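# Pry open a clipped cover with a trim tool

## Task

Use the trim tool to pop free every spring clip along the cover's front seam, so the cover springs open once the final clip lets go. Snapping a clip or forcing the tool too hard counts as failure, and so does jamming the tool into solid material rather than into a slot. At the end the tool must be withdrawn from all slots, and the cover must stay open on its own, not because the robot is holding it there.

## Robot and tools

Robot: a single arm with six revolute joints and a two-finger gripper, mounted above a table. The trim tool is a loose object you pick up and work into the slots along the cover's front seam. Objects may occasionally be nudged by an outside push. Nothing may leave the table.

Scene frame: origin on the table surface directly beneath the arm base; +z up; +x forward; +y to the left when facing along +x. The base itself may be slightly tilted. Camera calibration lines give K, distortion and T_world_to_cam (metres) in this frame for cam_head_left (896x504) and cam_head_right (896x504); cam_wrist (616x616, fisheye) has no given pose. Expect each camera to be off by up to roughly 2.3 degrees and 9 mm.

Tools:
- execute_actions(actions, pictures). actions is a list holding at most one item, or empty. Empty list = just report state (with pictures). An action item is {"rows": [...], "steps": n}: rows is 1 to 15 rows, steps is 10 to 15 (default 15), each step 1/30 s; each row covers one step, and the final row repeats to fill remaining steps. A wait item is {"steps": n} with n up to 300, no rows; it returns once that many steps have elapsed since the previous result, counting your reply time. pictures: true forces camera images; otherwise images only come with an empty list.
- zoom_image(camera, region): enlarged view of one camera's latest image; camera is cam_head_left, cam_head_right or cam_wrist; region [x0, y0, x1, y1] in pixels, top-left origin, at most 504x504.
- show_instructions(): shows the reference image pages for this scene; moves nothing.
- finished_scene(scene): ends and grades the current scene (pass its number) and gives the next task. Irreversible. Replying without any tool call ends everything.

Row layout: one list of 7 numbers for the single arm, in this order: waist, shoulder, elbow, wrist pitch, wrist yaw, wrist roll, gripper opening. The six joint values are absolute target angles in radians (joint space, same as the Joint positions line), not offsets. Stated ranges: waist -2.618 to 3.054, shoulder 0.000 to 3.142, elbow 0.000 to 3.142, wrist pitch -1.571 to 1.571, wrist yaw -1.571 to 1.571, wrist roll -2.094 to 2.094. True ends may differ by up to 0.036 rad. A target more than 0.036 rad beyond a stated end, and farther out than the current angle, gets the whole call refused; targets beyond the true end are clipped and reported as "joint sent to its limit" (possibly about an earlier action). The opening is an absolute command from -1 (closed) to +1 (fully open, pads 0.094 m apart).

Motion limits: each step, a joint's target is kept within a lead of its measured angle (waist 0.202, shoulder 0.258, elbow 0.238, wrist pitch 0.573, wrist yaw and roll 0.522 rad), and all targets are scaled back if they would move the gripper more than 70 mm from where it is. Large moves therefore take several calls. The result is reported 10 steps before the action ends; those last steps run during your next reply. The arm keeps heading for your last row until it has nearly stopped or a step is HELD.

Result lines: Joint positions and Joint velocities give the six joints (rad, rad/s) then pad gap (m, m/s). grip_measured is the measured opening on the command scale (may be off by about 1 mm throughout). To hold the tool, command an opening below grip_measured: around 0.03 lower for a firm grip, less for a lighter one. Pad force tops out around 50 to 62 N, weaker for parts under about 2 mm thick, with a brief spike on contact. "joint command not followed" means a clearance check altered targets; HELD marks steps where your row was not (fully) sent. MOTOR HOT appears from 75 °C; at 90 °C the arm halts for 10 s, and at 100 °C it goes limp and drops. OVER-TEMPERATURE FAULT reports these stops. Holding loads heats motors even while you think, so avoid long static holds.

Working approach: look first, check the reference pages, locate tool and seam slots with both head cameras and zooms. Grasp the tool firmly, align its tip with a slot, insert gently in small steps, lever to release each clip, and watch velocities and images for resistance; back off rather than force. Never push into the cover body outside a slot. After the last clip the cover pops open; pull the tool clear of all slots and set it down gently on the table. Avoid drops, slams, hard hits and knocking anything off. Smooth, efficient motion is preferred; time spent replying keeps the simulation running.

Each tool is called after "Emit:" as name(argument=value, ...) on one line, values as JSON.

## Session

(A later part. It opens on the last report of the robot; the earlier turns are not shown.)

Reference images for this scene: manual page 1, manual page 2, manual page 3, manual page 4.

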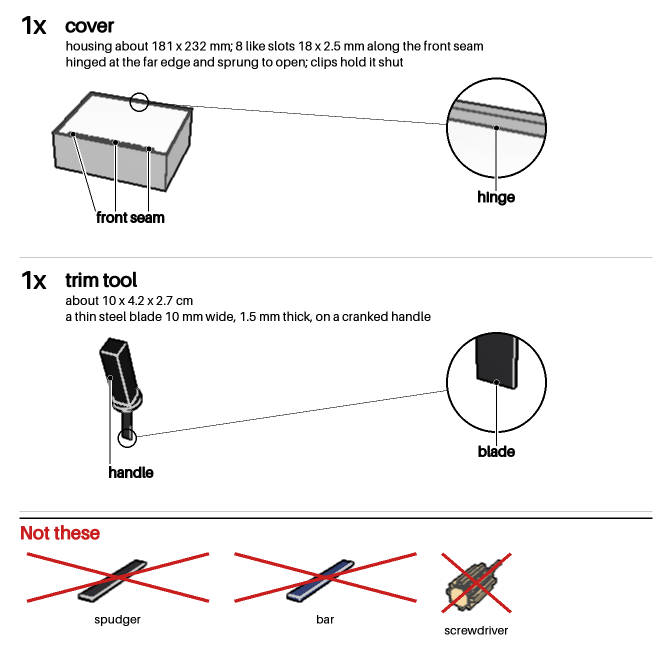

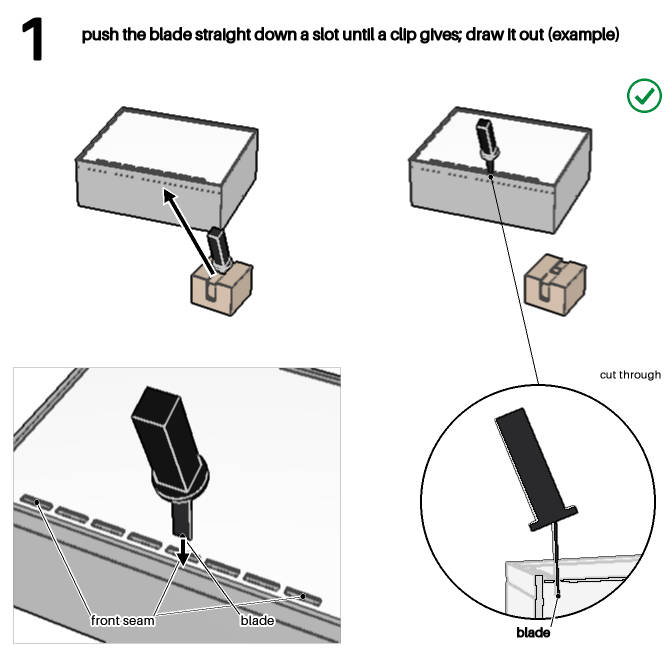

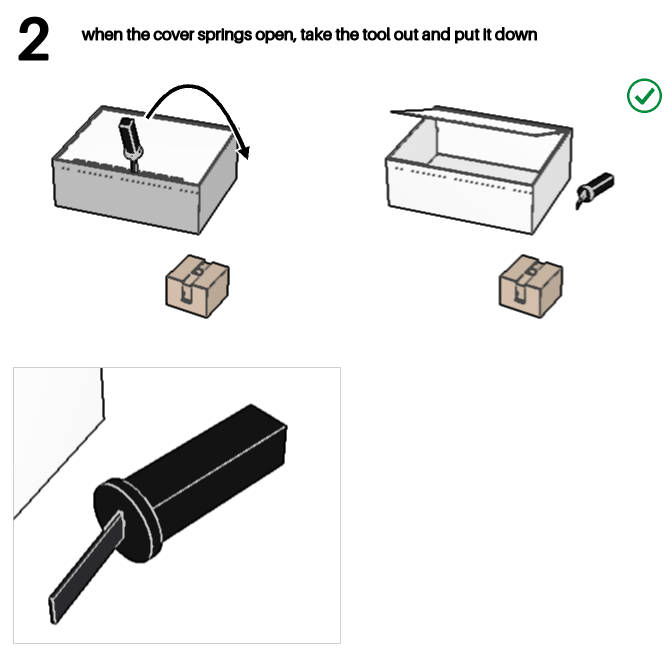

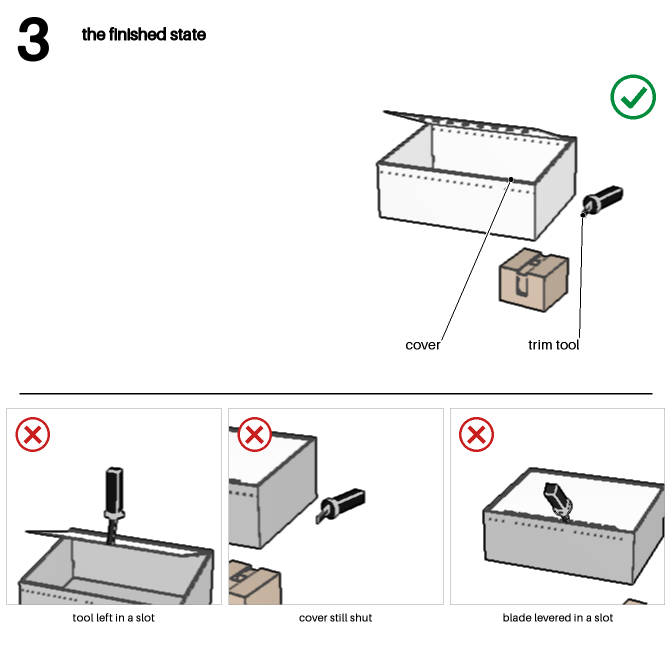

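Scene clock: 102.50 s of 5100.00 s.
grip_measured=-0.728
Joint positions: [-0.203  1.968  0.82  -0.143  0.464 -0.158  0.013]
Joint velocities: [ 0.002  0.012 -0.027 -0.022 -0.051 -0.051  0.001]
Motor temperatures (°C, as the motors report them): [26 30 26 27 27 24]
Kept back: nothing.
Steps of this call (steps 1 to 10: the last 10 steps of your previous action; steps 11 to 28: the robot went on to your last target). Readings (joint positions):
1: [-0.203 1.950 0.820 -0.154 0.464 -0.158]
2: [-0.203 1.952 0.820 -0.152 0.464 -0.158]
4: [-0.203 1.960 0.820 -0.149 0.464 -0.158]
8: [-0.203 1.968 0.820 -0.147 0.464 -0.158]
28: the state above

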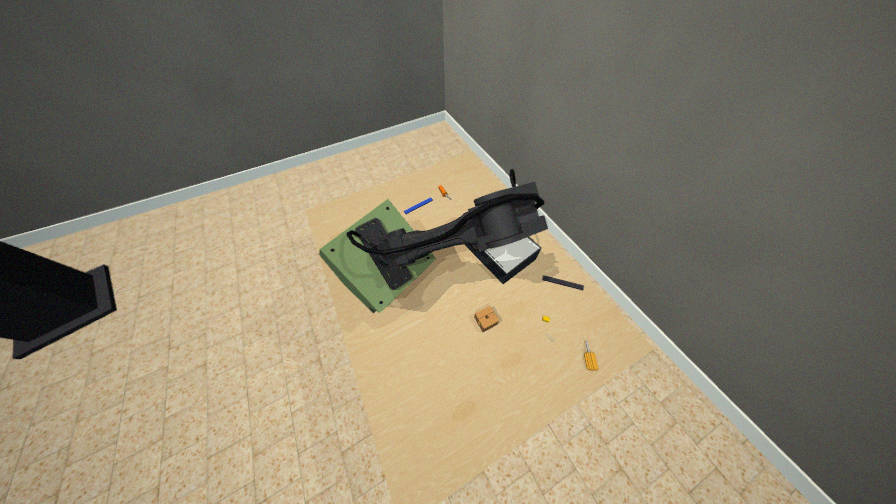

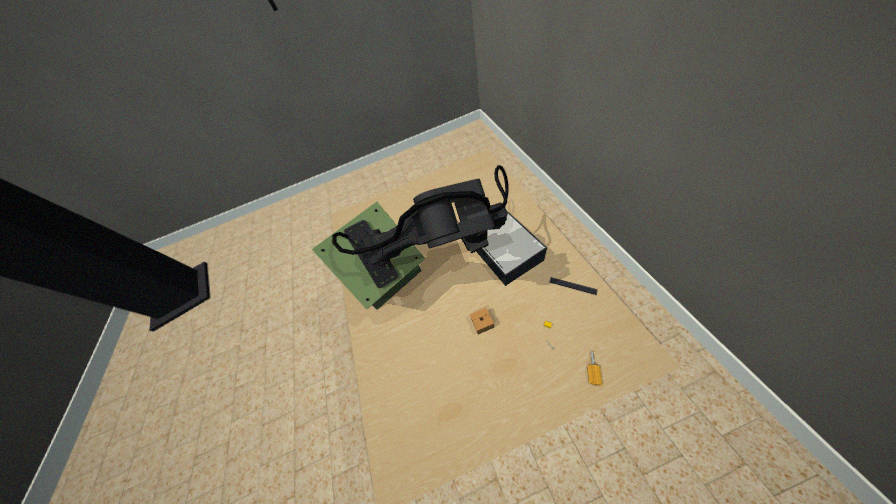

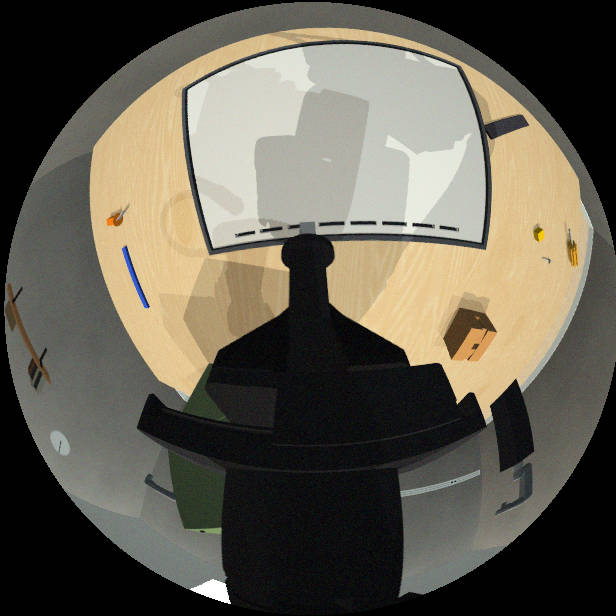

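Emit:
execute_actions(actions=[{"rows":[[-0.197,1.975,0.83,-0.16,0.44,-0.168,-0.77],[-0.197,1.975,0.83,-0.163,0.434,-0.168,-0.77]],"steps":10}])

Emit:
execute_actions(actions=[{"steps":30}], pictures=true)

Emit:
zoom_image(camera="cam_wrist", region=[260, 190, 360, 250])

Scene clock: 103.03 s of 5100.00 s.
grip_measured=-0.728
Joint positions: [-0.203  1.968  0.82  -0.143  0.464 -0.158  0.013]
Joint velocities: [-0.002  0.012  0.012 -0.022  0.007 -0.007 -0.001]
Motor temperatures (°C, as the motors report them): [26 30 26 27 27 24]
Kept back: the last 10 steps of this action.
Steps of this call (steps 1 to 15: the robot went on to your last target; step 16: nothing new was sent). Readings (joint positions):
1: [-0.203 1.968 0.820 -0.143 0.464 -0.158]
2: [-0.203 1.968 0.820 -0.143 0.464 -0.158]
4: [-0.203 1.968 0.820 -0.143 0.464 -0.158]
8: [-0.203 1.968 0.820 -0.143 0.464 -0.158]
16: the state above

Scene clock: 104.03 s of 5100.00 s.
grip_measured=-0.728
Joint positions: [-0.203  1.968  0.82  -0.146  0.449 -0.158  0.013]
Joint velocities: [-0.002 -0.007  0.002  0.007 -0.007 -0.007 -0.001]
Motor temperatures (°C, as the motors report them): [26 30 26 27 27 24]
Kept back: nothing.
Steps of this call (steps 1 to 10: the last 10 steps of your previous action; steps 11 to 30: the robot went on to your last target). Readings (joint positions):
1: [-0.203 1.968 0.820 -0.143 0.463 -0.158]
2: [-0.203 1.968 0.820 -0.143 0.460 -0.158]
4: [-0.203 1.968 0.820 -0.144 0.456 -0.158]
8: [-0.203 1.968 0.820 -0.145 0.452 -0.158]
30: the state above
The arm was judged still, so your last target was given up. Only a new action makes it travel on or press farther. Fingers that are still opening or closing keep moving.

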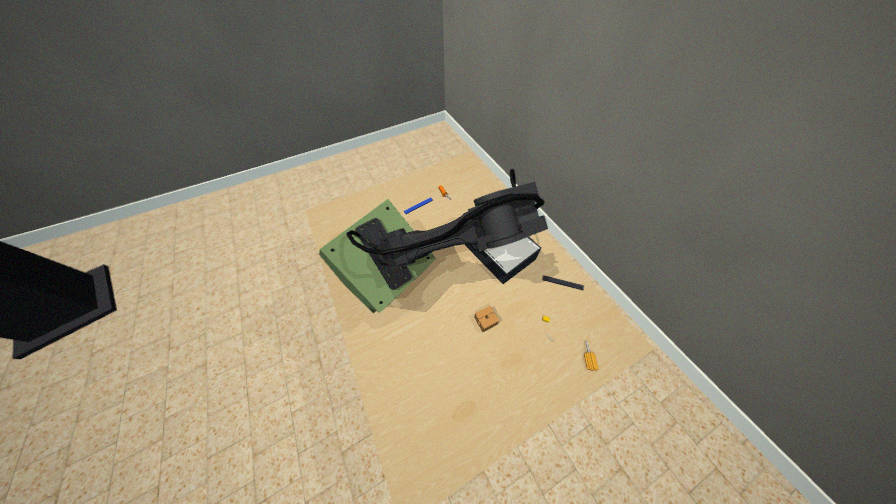

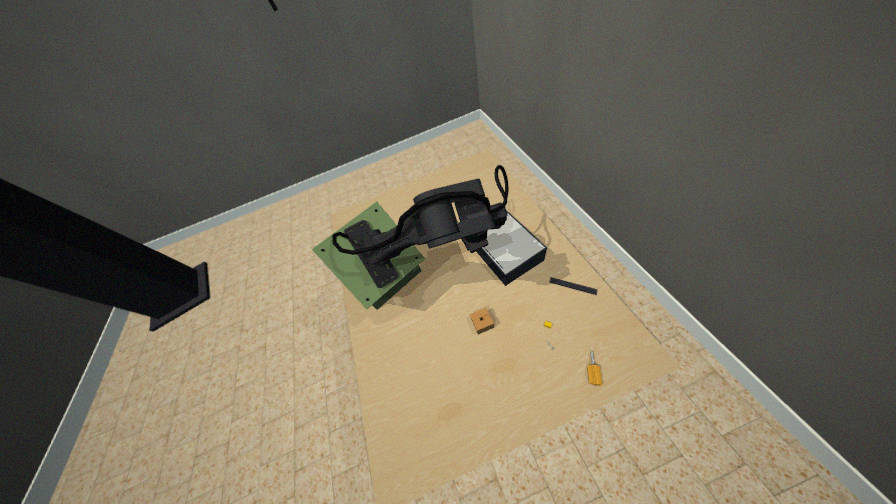

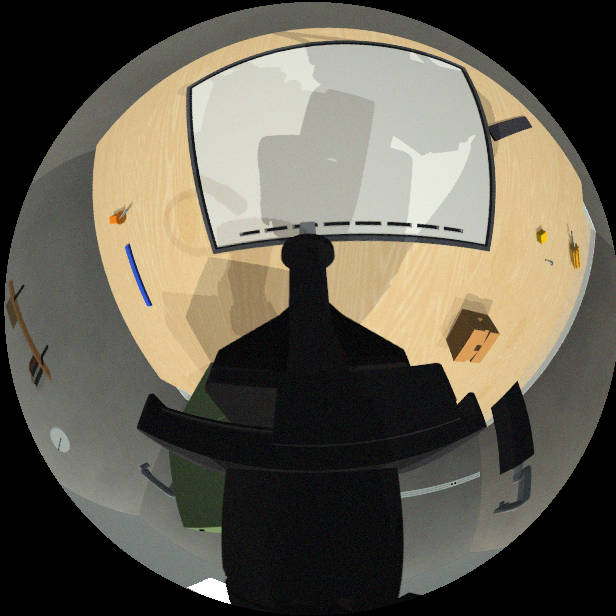

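Region (260, 190, 360, 250) of cam_wrist's 616x616 image, scaled by 5.040, with more detail than that image has; it fills the top 302 rows of this view, and the rest is white.

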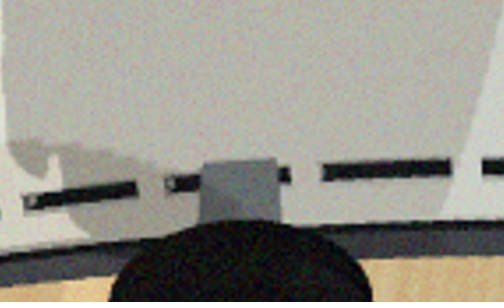

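Emit:
execute_actions(actions=[{"rows":[[-0.197,1.975,0.83,-0.168,0.434,-0.168,-0.77]],"steps":10}])

Emit:
execute_actions(actions=[{"steps":30}], pictures=true)

Emit:
zoom_image(camera="cam_wrist", region=[260, 190, 360, 250])

Scene clock: 104.63 s of 5100.00 s.
grip_measured=-0.728
Joint positions: [-0.203  1.968  0.82  -0.146  0.449 -0.158  0.013]
Joint velocities: [ 0.002  0.007 -0.007  0.051 -0.037  0.007 -0.   ]
Motor temperatures (°C, as the motors report them): [26 30 26 27 27 24]
Kept back: the last 10 steps of this action.
Steps of this call (steps 1 to 18: nothing new was sent). Readings (joint positions):
1: [-0.203 1.968 0.820 -0.146 0.449 -0.158]
2: [-0.203 1.968 0.820 -0.146 0.449 -0.158]
4: [-0.203 1.968 0.820 -0.146 0.449 -0.158]
8: [-0.203 1.968 0.820 -0.146 0.449 -0.158]
18: the state above

Scene clock: 105.63 s of 5100.00 s.
grip_measured=-0.728
Joint positions: [-0.203  1.968  0.82  -0.15   0.449 -0.158  0.013]
Joint velocities: [ 0.002 -0.002 -0.002 -0.007 -0.022  0.007 -0.001]
Motor temperatures (°C, as the motors report them): [26 30 26 27 27 24]
Kept back: nothing.
Steps of this call (steps 1 to 10: the last 10 steps of your previous action; steps 11 to 15: the robot went on to your last target; steps 16 to 30: nothing new was sent). Readings (joint positions):
1: [-0.203 1.968 0.820 -0.146 0.449 -0.158]
2: [-0.203 1.968 0.820 -0.147 0.449 -0.158]
4: [-0.203 1.968 0.820 -0.149 0.449 -0.158]
8: [-0.203 1.968 0.820 -0.150 0.449 -0.158]
30: the state above
The arm was judged still, so your last target was given up. Only a new action makes it travel on or press farther. Fingers that are still opening or closing keep moving.

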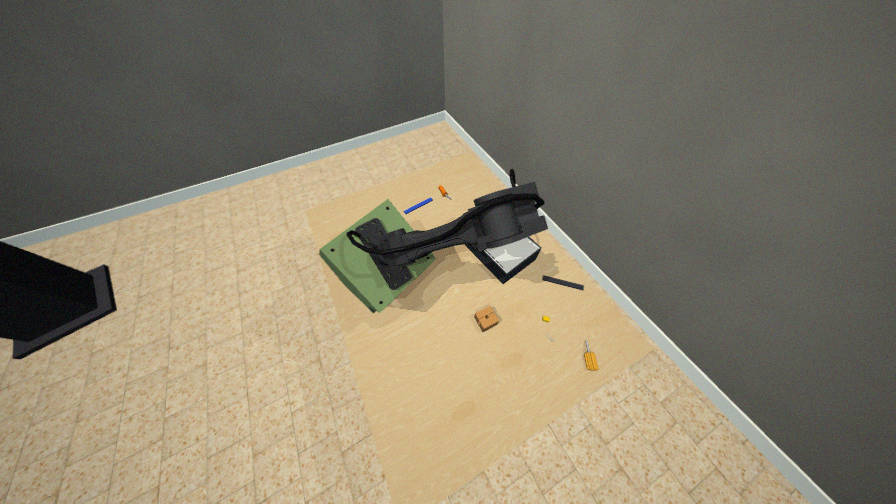

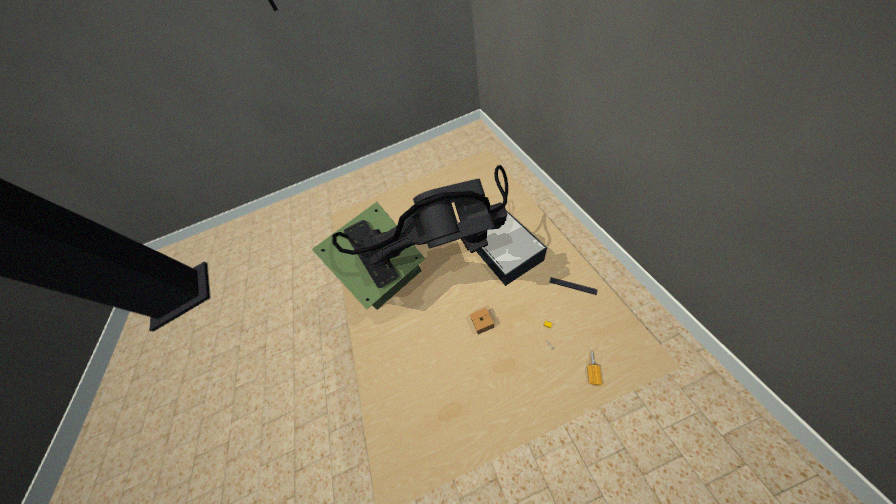

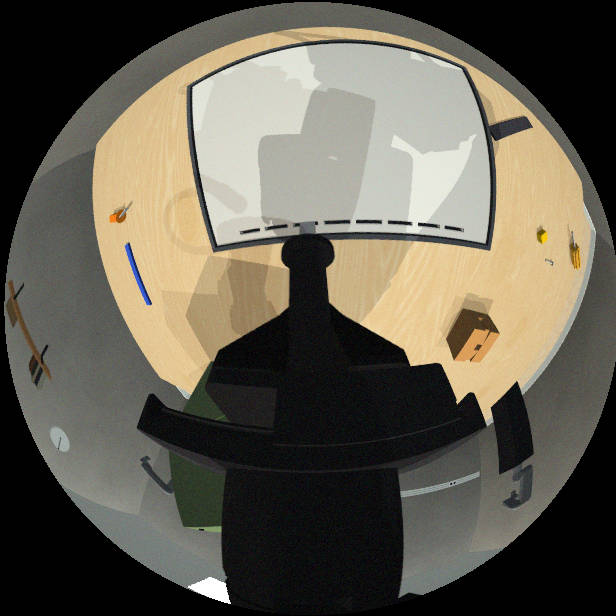

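Region (260, 190, 360, 250) of cam_wrist's 616x616 image, scaled by 5.040, with more detail than that image has; it fills the top 302 rows of this view, and the rest is white.

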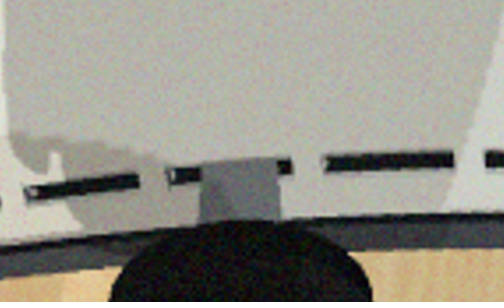

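Good (g≈−3). Entry.

Emit:
execute_actions(actions=[{"rows":[[-0.2,1.999,0.83,-0.131,0.434,-0.168,-0.77],[-0.2,1.999,0.83,-0.131,0.434,-0.168,-0.77],[-0.205,1.996,0.83,-0.131,0.434,-0.168,-0.77]],"steps":10}])

Emit:
execute_actions(actions=[{"steps":24}], pictures=true)

Emit:
zoom_image(camera="cam_wrist", region=[260, 190, 360, 250])

Scene clock: 106.10 s of 5100.00 s.
grip_measured=-0.728
Joint positions: [-0.203  1.968  0.82  -0.15   0.449 -0.158  0.013]
Joint velocities: [-0.007  0.022  0.002  0.007  0.051 -0.022 -0.   ]
Motor temperatures (°C, as the motors report them): [26 30 26 27 27 24]
Kept back: the last 10 steps of this action.
Steps of this call (steps 1 to 14: nothing new was sent). Readings (joint positions):
1: [-0.203 1.968 0.820 -0.150 0.449 -0.158]
2: [-0.203 1.968 0.820 -0.150 0.449 -0.158]
4: [-0.203 1.968 0.820 -0.150 0.449 -0.158]
8: [-0.203 1.968 0.820 -0.150 0.449 -0.158]
14: the state above

Scene clock: 106.90 s of 5100.00 s.
grip_measured=-0.728
Joint positions: [-0.203  1.981  0.82  -0.147  0.448 -0.158  0.013]
Joint velocities: [ 0.002  0.007  0.007  0.037 -0.022  0.022  0.001]
Motor temperatures (°C, as the motors report them): [26 30 26 27 27 24]
Kept back: nothing.
Steps of this call (steps 1 to 10: the last 10 steps of your previous action; steps 11 to 24: the robot went on to your last target). Readings (joint positions):
1: [-0.203 1.970 0.820 -0.150 0.449 -0.158]
2: [-0.203 1.973 0.820 -0.148 0.449 -0.158]
4: [-0.203 1.978 0.820 -0.147 0.449 -0.158]
8: [-0.203 1.981 0.820 -0.147 0.448 -0.158]
24: the state above

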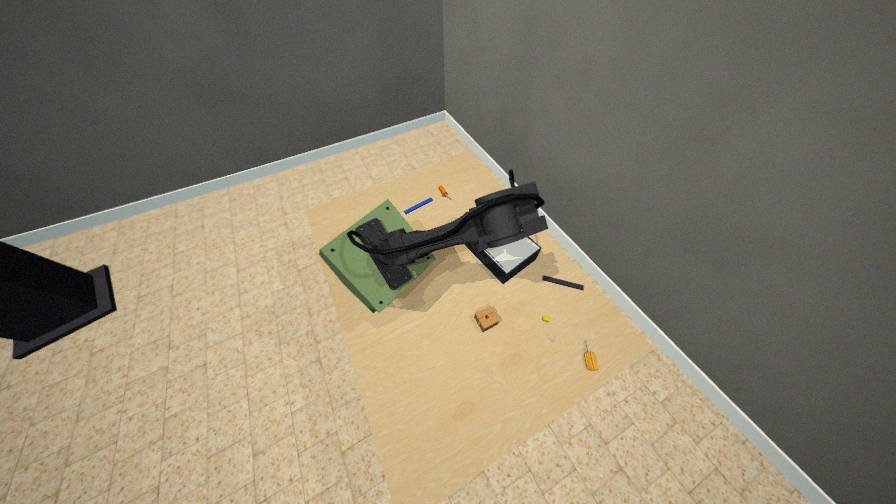

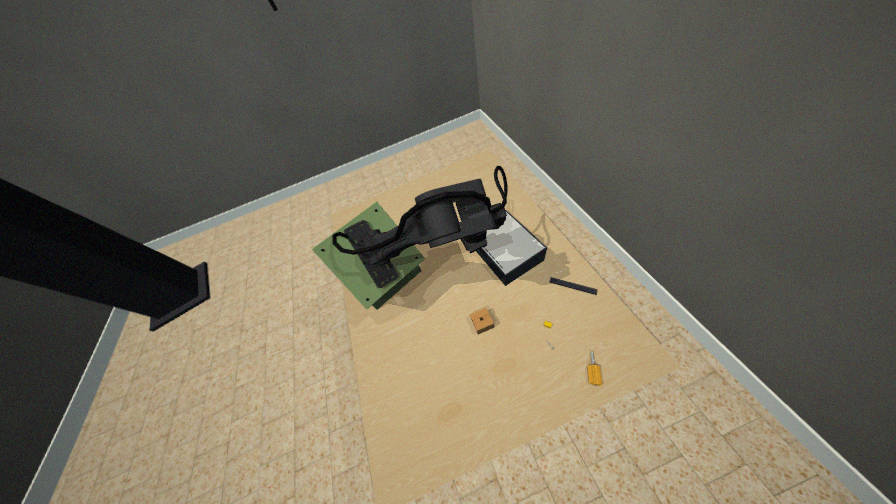

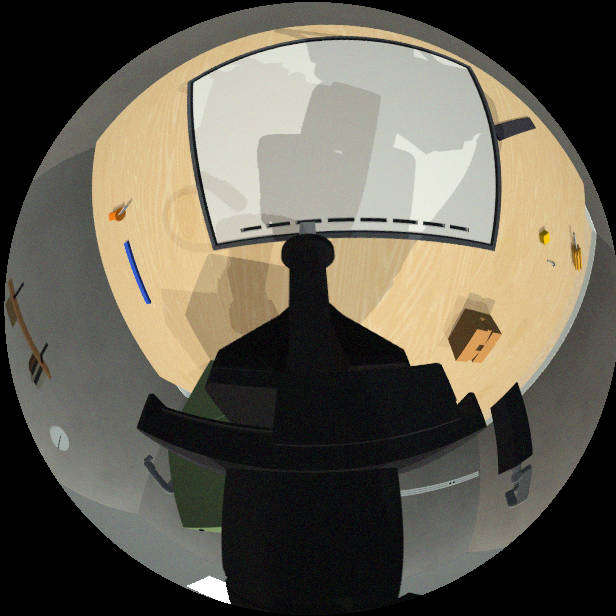

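Region (260, 190, 360, 250) of cam_wrist's 616x616 image, scaled by 5.040, with more detail than that image has; it fills the top 302 rows of this view, and the rest is white.

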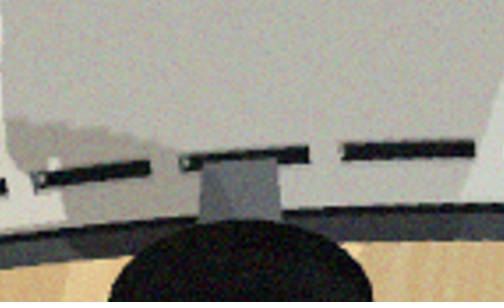

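Emit:
execute_actions(actions=[{"rows":[[-0.208,2.009,0.83,-0.125,0.434,-0.168,-0.77],[-0.209,2.011,0.83,-0.123,0.434,-0.168,-0.77],[-0.21,2.013,0.83,-0.121,0.434,-0.168,-0.77],[-0.211,2.015,0.83,-0.119,0.434,-0.168,-0.77],[-0.212,2.017,0.83,-0.117,0.434,-0.168,-0.77],[-0.213,2.019,0.83,-0.116,0.434,-0.168,-0.77],[-0.214,2.021,0.83,-0.115,0.434,-0.168,-0.77],[-0.215,2.023,0.83,-0.114,0.434,-0.168,-0.77],[-0.216,2.025,0.83,-0.113,0.434,-0.168,-0.77],[-0.217,2.027,0.83,-0.112,0.434,-0.168,-0.77],[-0.218,2.029,0.83,-0.111,0.434,-0.168,-0.77],[-0.219,2.031,0.83,-0.11,0.434,-0.168,-0.77],[-0.22,2.033,0.83,-0.109,0.434,-0.168,-0.77],[-0.221,2.035,0.83,-0.108,0.434,-0.168,-0.77],[-0.221,2.037,0.83,-0.107,0.434,-0.168,-0.77]],"steps":15}])

Emit:
execute_actions(actions=[{"steps":24}], pictures=true)

Emit:
zoom_image(camera="cam_wrist", region=[260, 190, 360, 250])

Scene clock: 108.20 s of 5100.00 s.
grip_measured=-0.728
Joint positions: [-0.203  1.995  0.82  -0.135  0.448 -0.158  0.013]
Joint velocities: [-0.002  0.09  -0.007  0.081  0.007 -0.022 -0.001]
Motor temperatures (°C, as the motors report them): [26 30 26 27 27 24]
Steps of this call (steps 1 to 15: the robot went on to your last target; steps 16 to 34: nothing new was sent; steps 35 to 39: the first 5 steps of this action). Readings (joint positions):
35: [-0.203 1.982 0.820 -0.146 0.448 -0.158]
36: [-0.203 1.984 0.820 -0.144 0.448 -0.158]
38: [-0.203 1.991 0.820 -0.138 0.448 -0.158]
39: the state above

Scene clock: 109.00 s of 5100.00 s.
grip_measured=-0.728
Joint positions: [-0.214  2.016  0.82  -0.104  0.443 -0.159  0.013]
Joint velocities: [ 0.002 -0.012 -0.012  0.066  0.007  0.066 -0.001]
Motor temperatures (°C, as the motors report them): [26 30 26 27 27 24]
Kept back: nothing.
Steps of this call (steps 1 to 10: the last 10 steps of your previous action; steps 11 to 24: the robot went on to your last target). Readings (joint positions):
1: [-0.203 1.997 0.820 -0.132 0.447 -0.158]
2: [-0.204 1.999 0.820 -0.129 0.447 -0.158]
4: [-0.207 2.003 0.820 -0.124 0.445 -0.158]
8: [-0.212 2.009 0.820 -0.115 0.444 -0.158]
24: the state above

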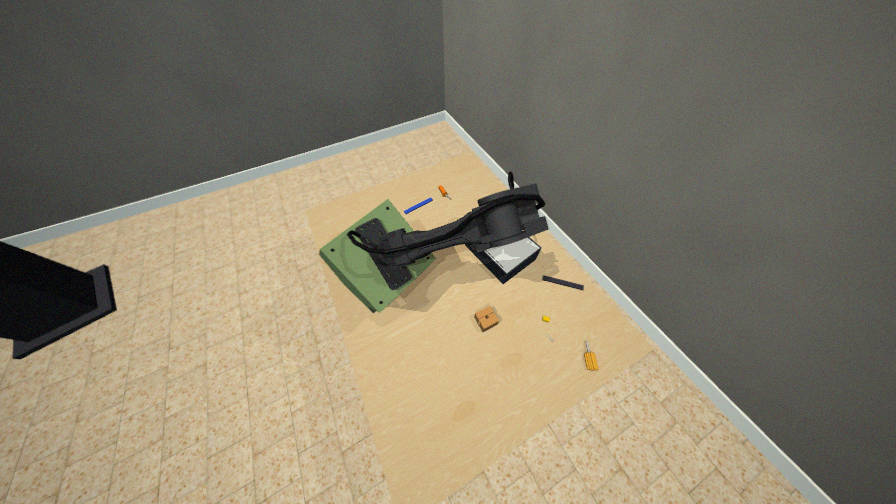

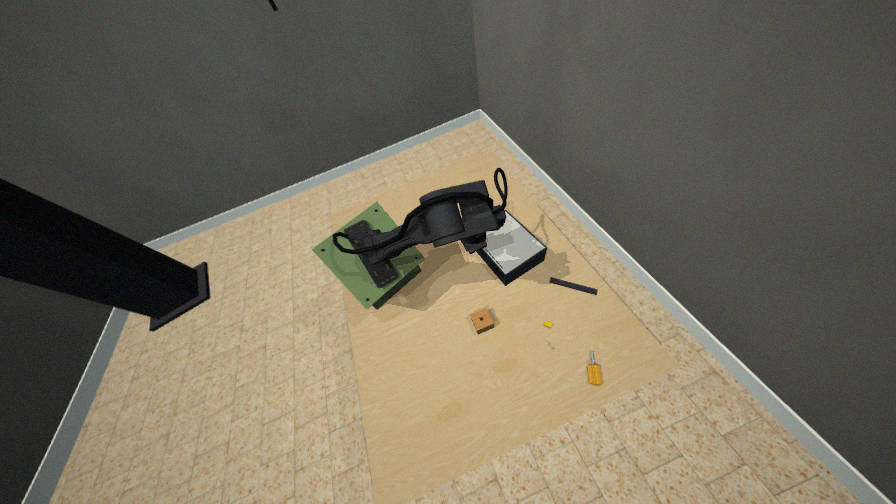

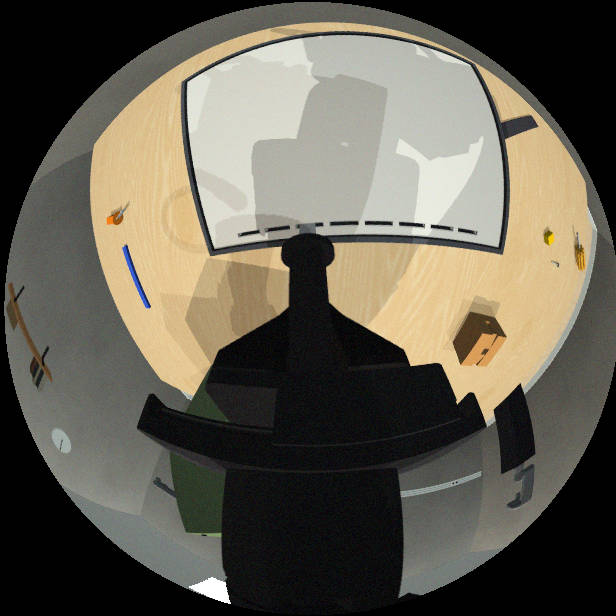

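Region (260, 190, 360, 250) of cam_wrist's 616x616 image, scaled by 5.040, with more detail than that image has; it fills the top 302 rows of this view, and the rest is white.

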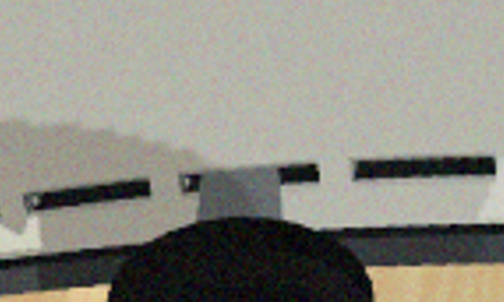

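Emit:
execute_actions(actions=[{"rows":[[-0.221,2.040,0.83,-0.104,0.434,-0.168,-0.77],[-0.221,2.042,0.83,-0.104,0.434,-0.168,-0.77],[-0.221,2.044,0.83,-0.104,0.434,-0.168,-0.77],[-0.221,2.046,0.83,-0.104,0.434,-0.168,-0.77],[-0.221,2.048,0.83,-0.104,0.434,-0.168,-0.77]],"steps":12}])

Emit:
execute_actions(actions=[{"steps":20}], pictures=false)

Scene clock: 110.03 s of 5100.00 s.
grip_measured=-0.728
Joint positions: [-0.214  2.016  0.82  -0.104  0.443 -0.159  0.013]
Joint velocities: [-0.002  0.002 -0.007  0.125 -0.022 -0.051 -0.001]
Motor temperatures (°C, as the motors report them): [26 30 26 27 27 24]
Steps of this call (steps 1 to 15: the robot went on to your last target; steps 16 to 29: nothing new was sent; steps 30 to 31: the first 2 steps of this action). Readings (joint positions):
30: [-0.214 2.016 0.820 -0.104 0.443 -0.159]
31: the state above

Scene clock: 110.70 s of 5100.00 s.
grip_measured=-0.728
Joint positions: [-0.214  2.026  0.82  -0.094  0.442 -0.159  0.013]
Joint velocities: [-0.002 -0.007 -0.012  0.022  0.022 -0.007 -0.   ]
Motor temperatures (°C, as the motors report them): [26 30 26 27 27 24]
Kept back: nothing.
Steps of this call (steps 1 to 10: the last 10 steps of your previous action; steps 11 to 15: the robot went on to your last target; steps 16 to 20: nothing new was sent). Readings (joint positions):
1: [-0.214 2.016 0.820 -0.104 0.443 -0.159]
2: [-0.214 2.017 0.820 -0.103 0.443 -0.159]
4: [-0.214 2.022 0.820 -0.100 0.443 -0.159]
8: [-0.214 2.026 0.820 -0.095 0.442 -0.159]
20: the state above
The arm was judged still, so your last target was given up. Only a new action makes it travel on or press farther. Fingers that are still opening or closing keep moving.

Emit:
execute_actions(actions=[{"rows":[[-0.221,2.05,0.83,-0.082,0.434,-0.168,-0.77],[-0.221,2.052,0.83,-0.08,0.434,-0.168,-0.77],[-0.222,2.054,0.83,-0.078,0.434,-0.168,-0.77],[-0.223,2.056,0.83,-0.076,0.434,-0.168,-0.77],[-0.224,2.058,0.83,-0.074,0.434,-0.168,-0.77]],"steps":12}])

Emit:
execute_actions(actions=[{"steps":20}], pictures=true)

Emit:
zoom_image(camera="cam_wrist", region=[260, 190, 360, 250])

Scene clock: 111.70 s of 5100.00 s.
grip_measured=-0.728
Joint positions: [-0.214  2.026  0.82  -0.09   0.442 -0.159  0.013]
Joint velocities: [ 0.002 -0.002 -0.002  0.125 -0.022  0.007 -0.   ]
Motor temperatures (°C, as the motors report them): [26 30 26 27 27 24]
Steps of this call (steps 1 to 28: nothing new was sent; steps 29 to 30: the first 2 steps of this action). Readings (joint positions):
29: [-0.214 2.026 0.820 -0.092 0.442 -0.159]
30: the state above

Scene clock: 112.37 s of 5100.00 s.
grip_measured=-0.728
Joint positions: [-0.215  2.03   0.82  -0.087  0.442 -0.159  0.013]
Joint velocities: [ 0.002 -0.007 -0.017  0.022  0.037 -0.051 -0.001]
Motor temperatures (°C, as the motors report them): [26 30 26 27 27 24]
Kept back: nothing.
Steps of this call (steps 1 to 10: the last 10 steps of your previous action; steps 11 to 15: the robot went on to your last target; steps 16 to 20: nothing new was sent). Readings (joint positions):
1: [-0.214 2.026 0.820 -0.089 0.442 -0.159]
2: [-0.214 2.027 0.820 -0.088 0.442 -0.159]
4: [-0.215 2.030 0.820 -0.087 0.442 -0.159]
8: [-0.215 2.030 0.820 -0.087 0.442 -0.159]
20: the state above
The arm was judged still, so your last target was given up. Only a new action makes it travel on or press farther. Fingers that are still opening or closing keep moving.

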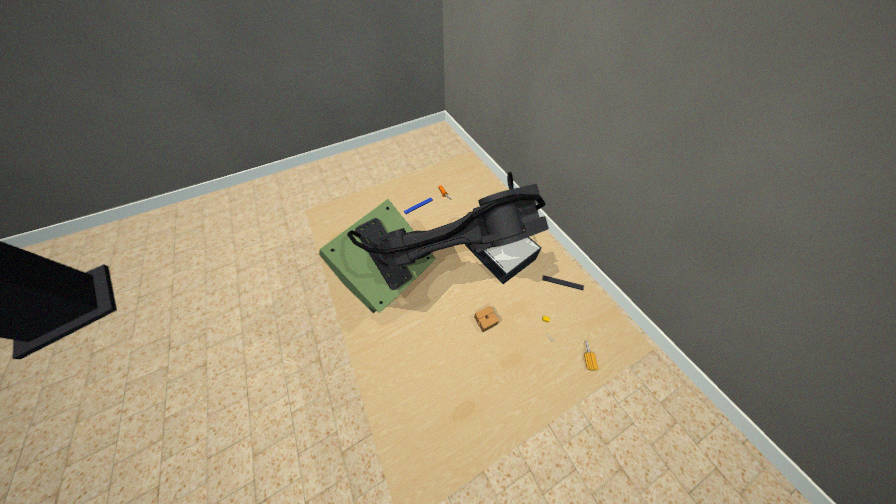

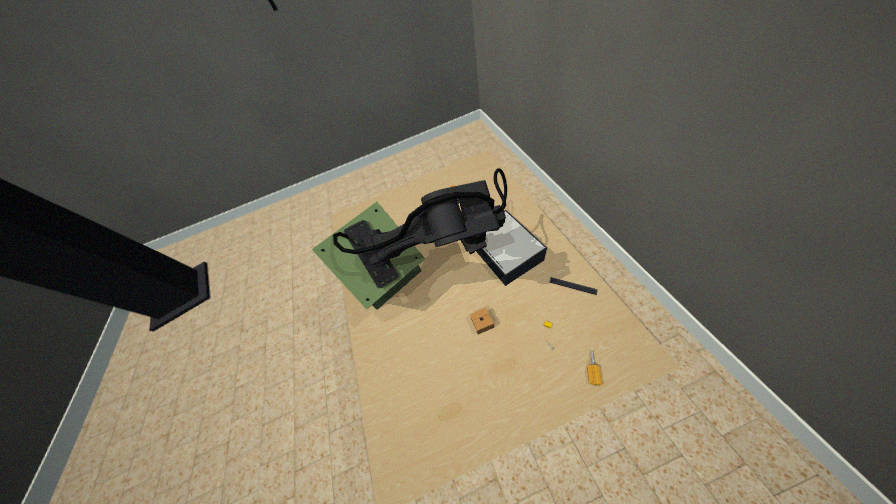

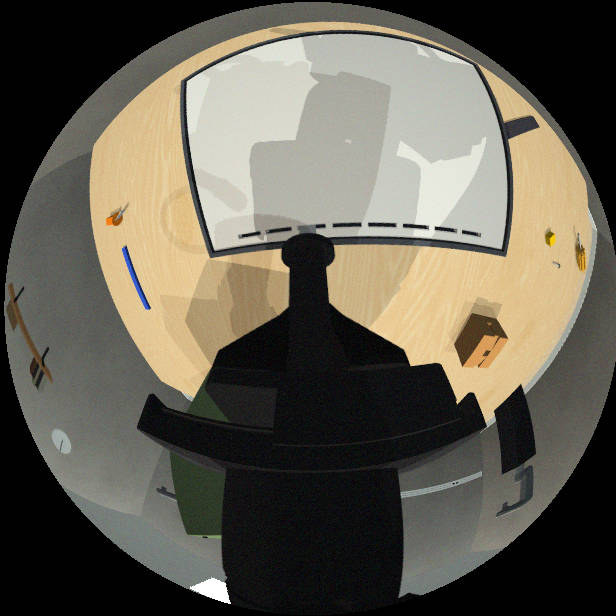

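Region (260, 190, 360, 250) of cam_wrist's 616x616 image, scaled by 5.040, with more detail than that image has; it fills the top 302 rows of this view, and the rest is white.

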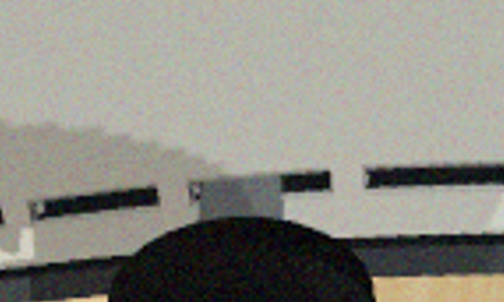

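Emit:
execute_actions(actions=[{"rows":[[-0.228,2.05,0.83,-0.075,0.434,-0.168,-0.77],[-0.231,2.05,0.83,-0.075,0.434,-0.168,-0.77],[-0.234,2.05,0.83,-0.075,0.434,-0.168,-0.77]],"steps":12}])

Emit:
execute_actions(actions=[{"steps":20}], pictures=true)

Emit:
zoom_image(camera="cam_wrist", region=[260, 190, 360, 250])

Scene clock: 114.20 s of 5100.00 s.
grip_measured=-0.728
Joint positions: [-0.215  2.03   0.82  -0.087  0.442 -0.159  0.013]
Joint velocities: [-0.007  0.007 -0.002 -0.037 -0.051  0.007  0.001]
Motor temperatures (°C, as the motors report them): [26 30 26 27 27 24]
Steps of this call (steps 1 to 53: nothing new was sent; steps 54 to 55: the first 2 steps of this action). Readings (joint positions):
54: [-0.215 2.030 0.820 -0.087 0.442 -0.159]
55: the state above

Scene clock: 114.87 s of 5100.00 s.
grip_measured=-0.728
Joint positions: [-0.217  2.03   0.82  -0.087  0.441 -0.16   0.013]
Joint velocities: [ 0.002  0.002  0.007 -0.051  0.022 -0.037  0.   ]
Motor temperatures (°C, as the motors report them): [26 30 26 27 27 24]
Kept back: nothing.
Steps of this call (steps 1 to 10: the last 10 steps of your previous action; steps 11 to 15: the robot went on to your last target; steps 16 to 20: nothing new was sent). Readings (joint positions):
1: [-0.216 2.030 0.820 -0.087 0.442 -0.159]
2: [-0.217 2.030 0.820 -0.087 0.442 -0.159]
4: [-0.217 2.030 0.820 -0.087 0.441 -0.160]
8: [-0.217 2.030 0.820 -0.087 0.441 -0.160]
20: the state above
The arm was judged still, so your last target was given up. Only a new action makes it travel on or press farther. Fingers that are still opening or closing keep moving.

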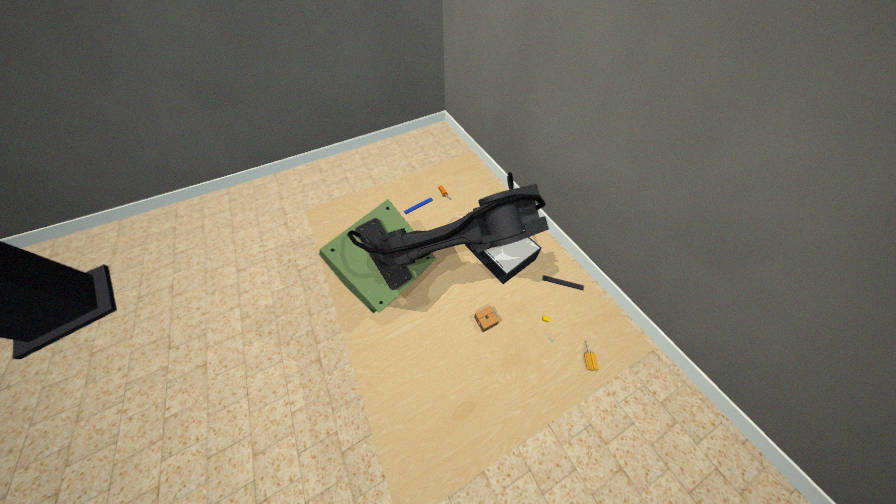

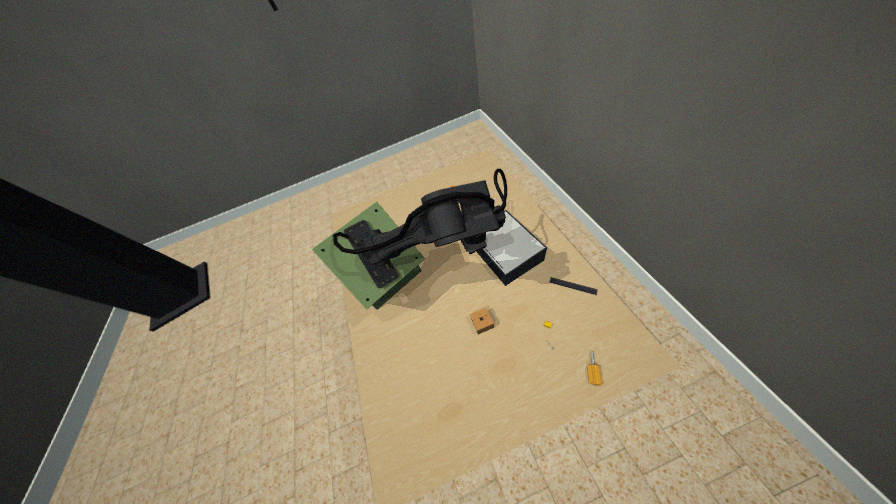

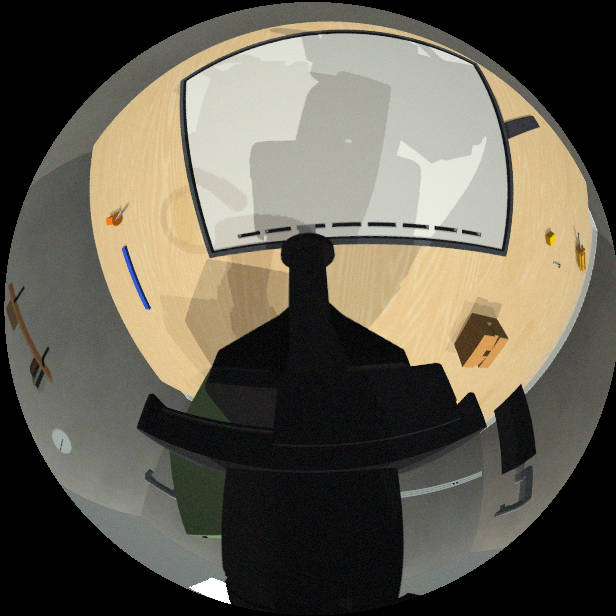

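Region (260, 190, 360, 250) of cam_wrist's 616x616 image, scaled by 5.040, with more detail than that image has; it fills the top 302 rows of this view, and the rest is white.

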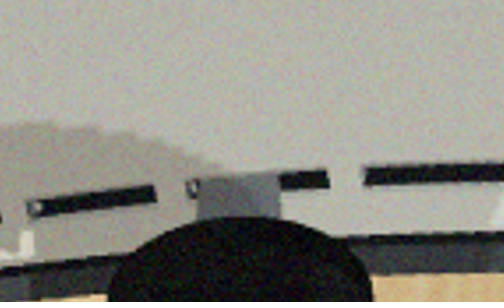

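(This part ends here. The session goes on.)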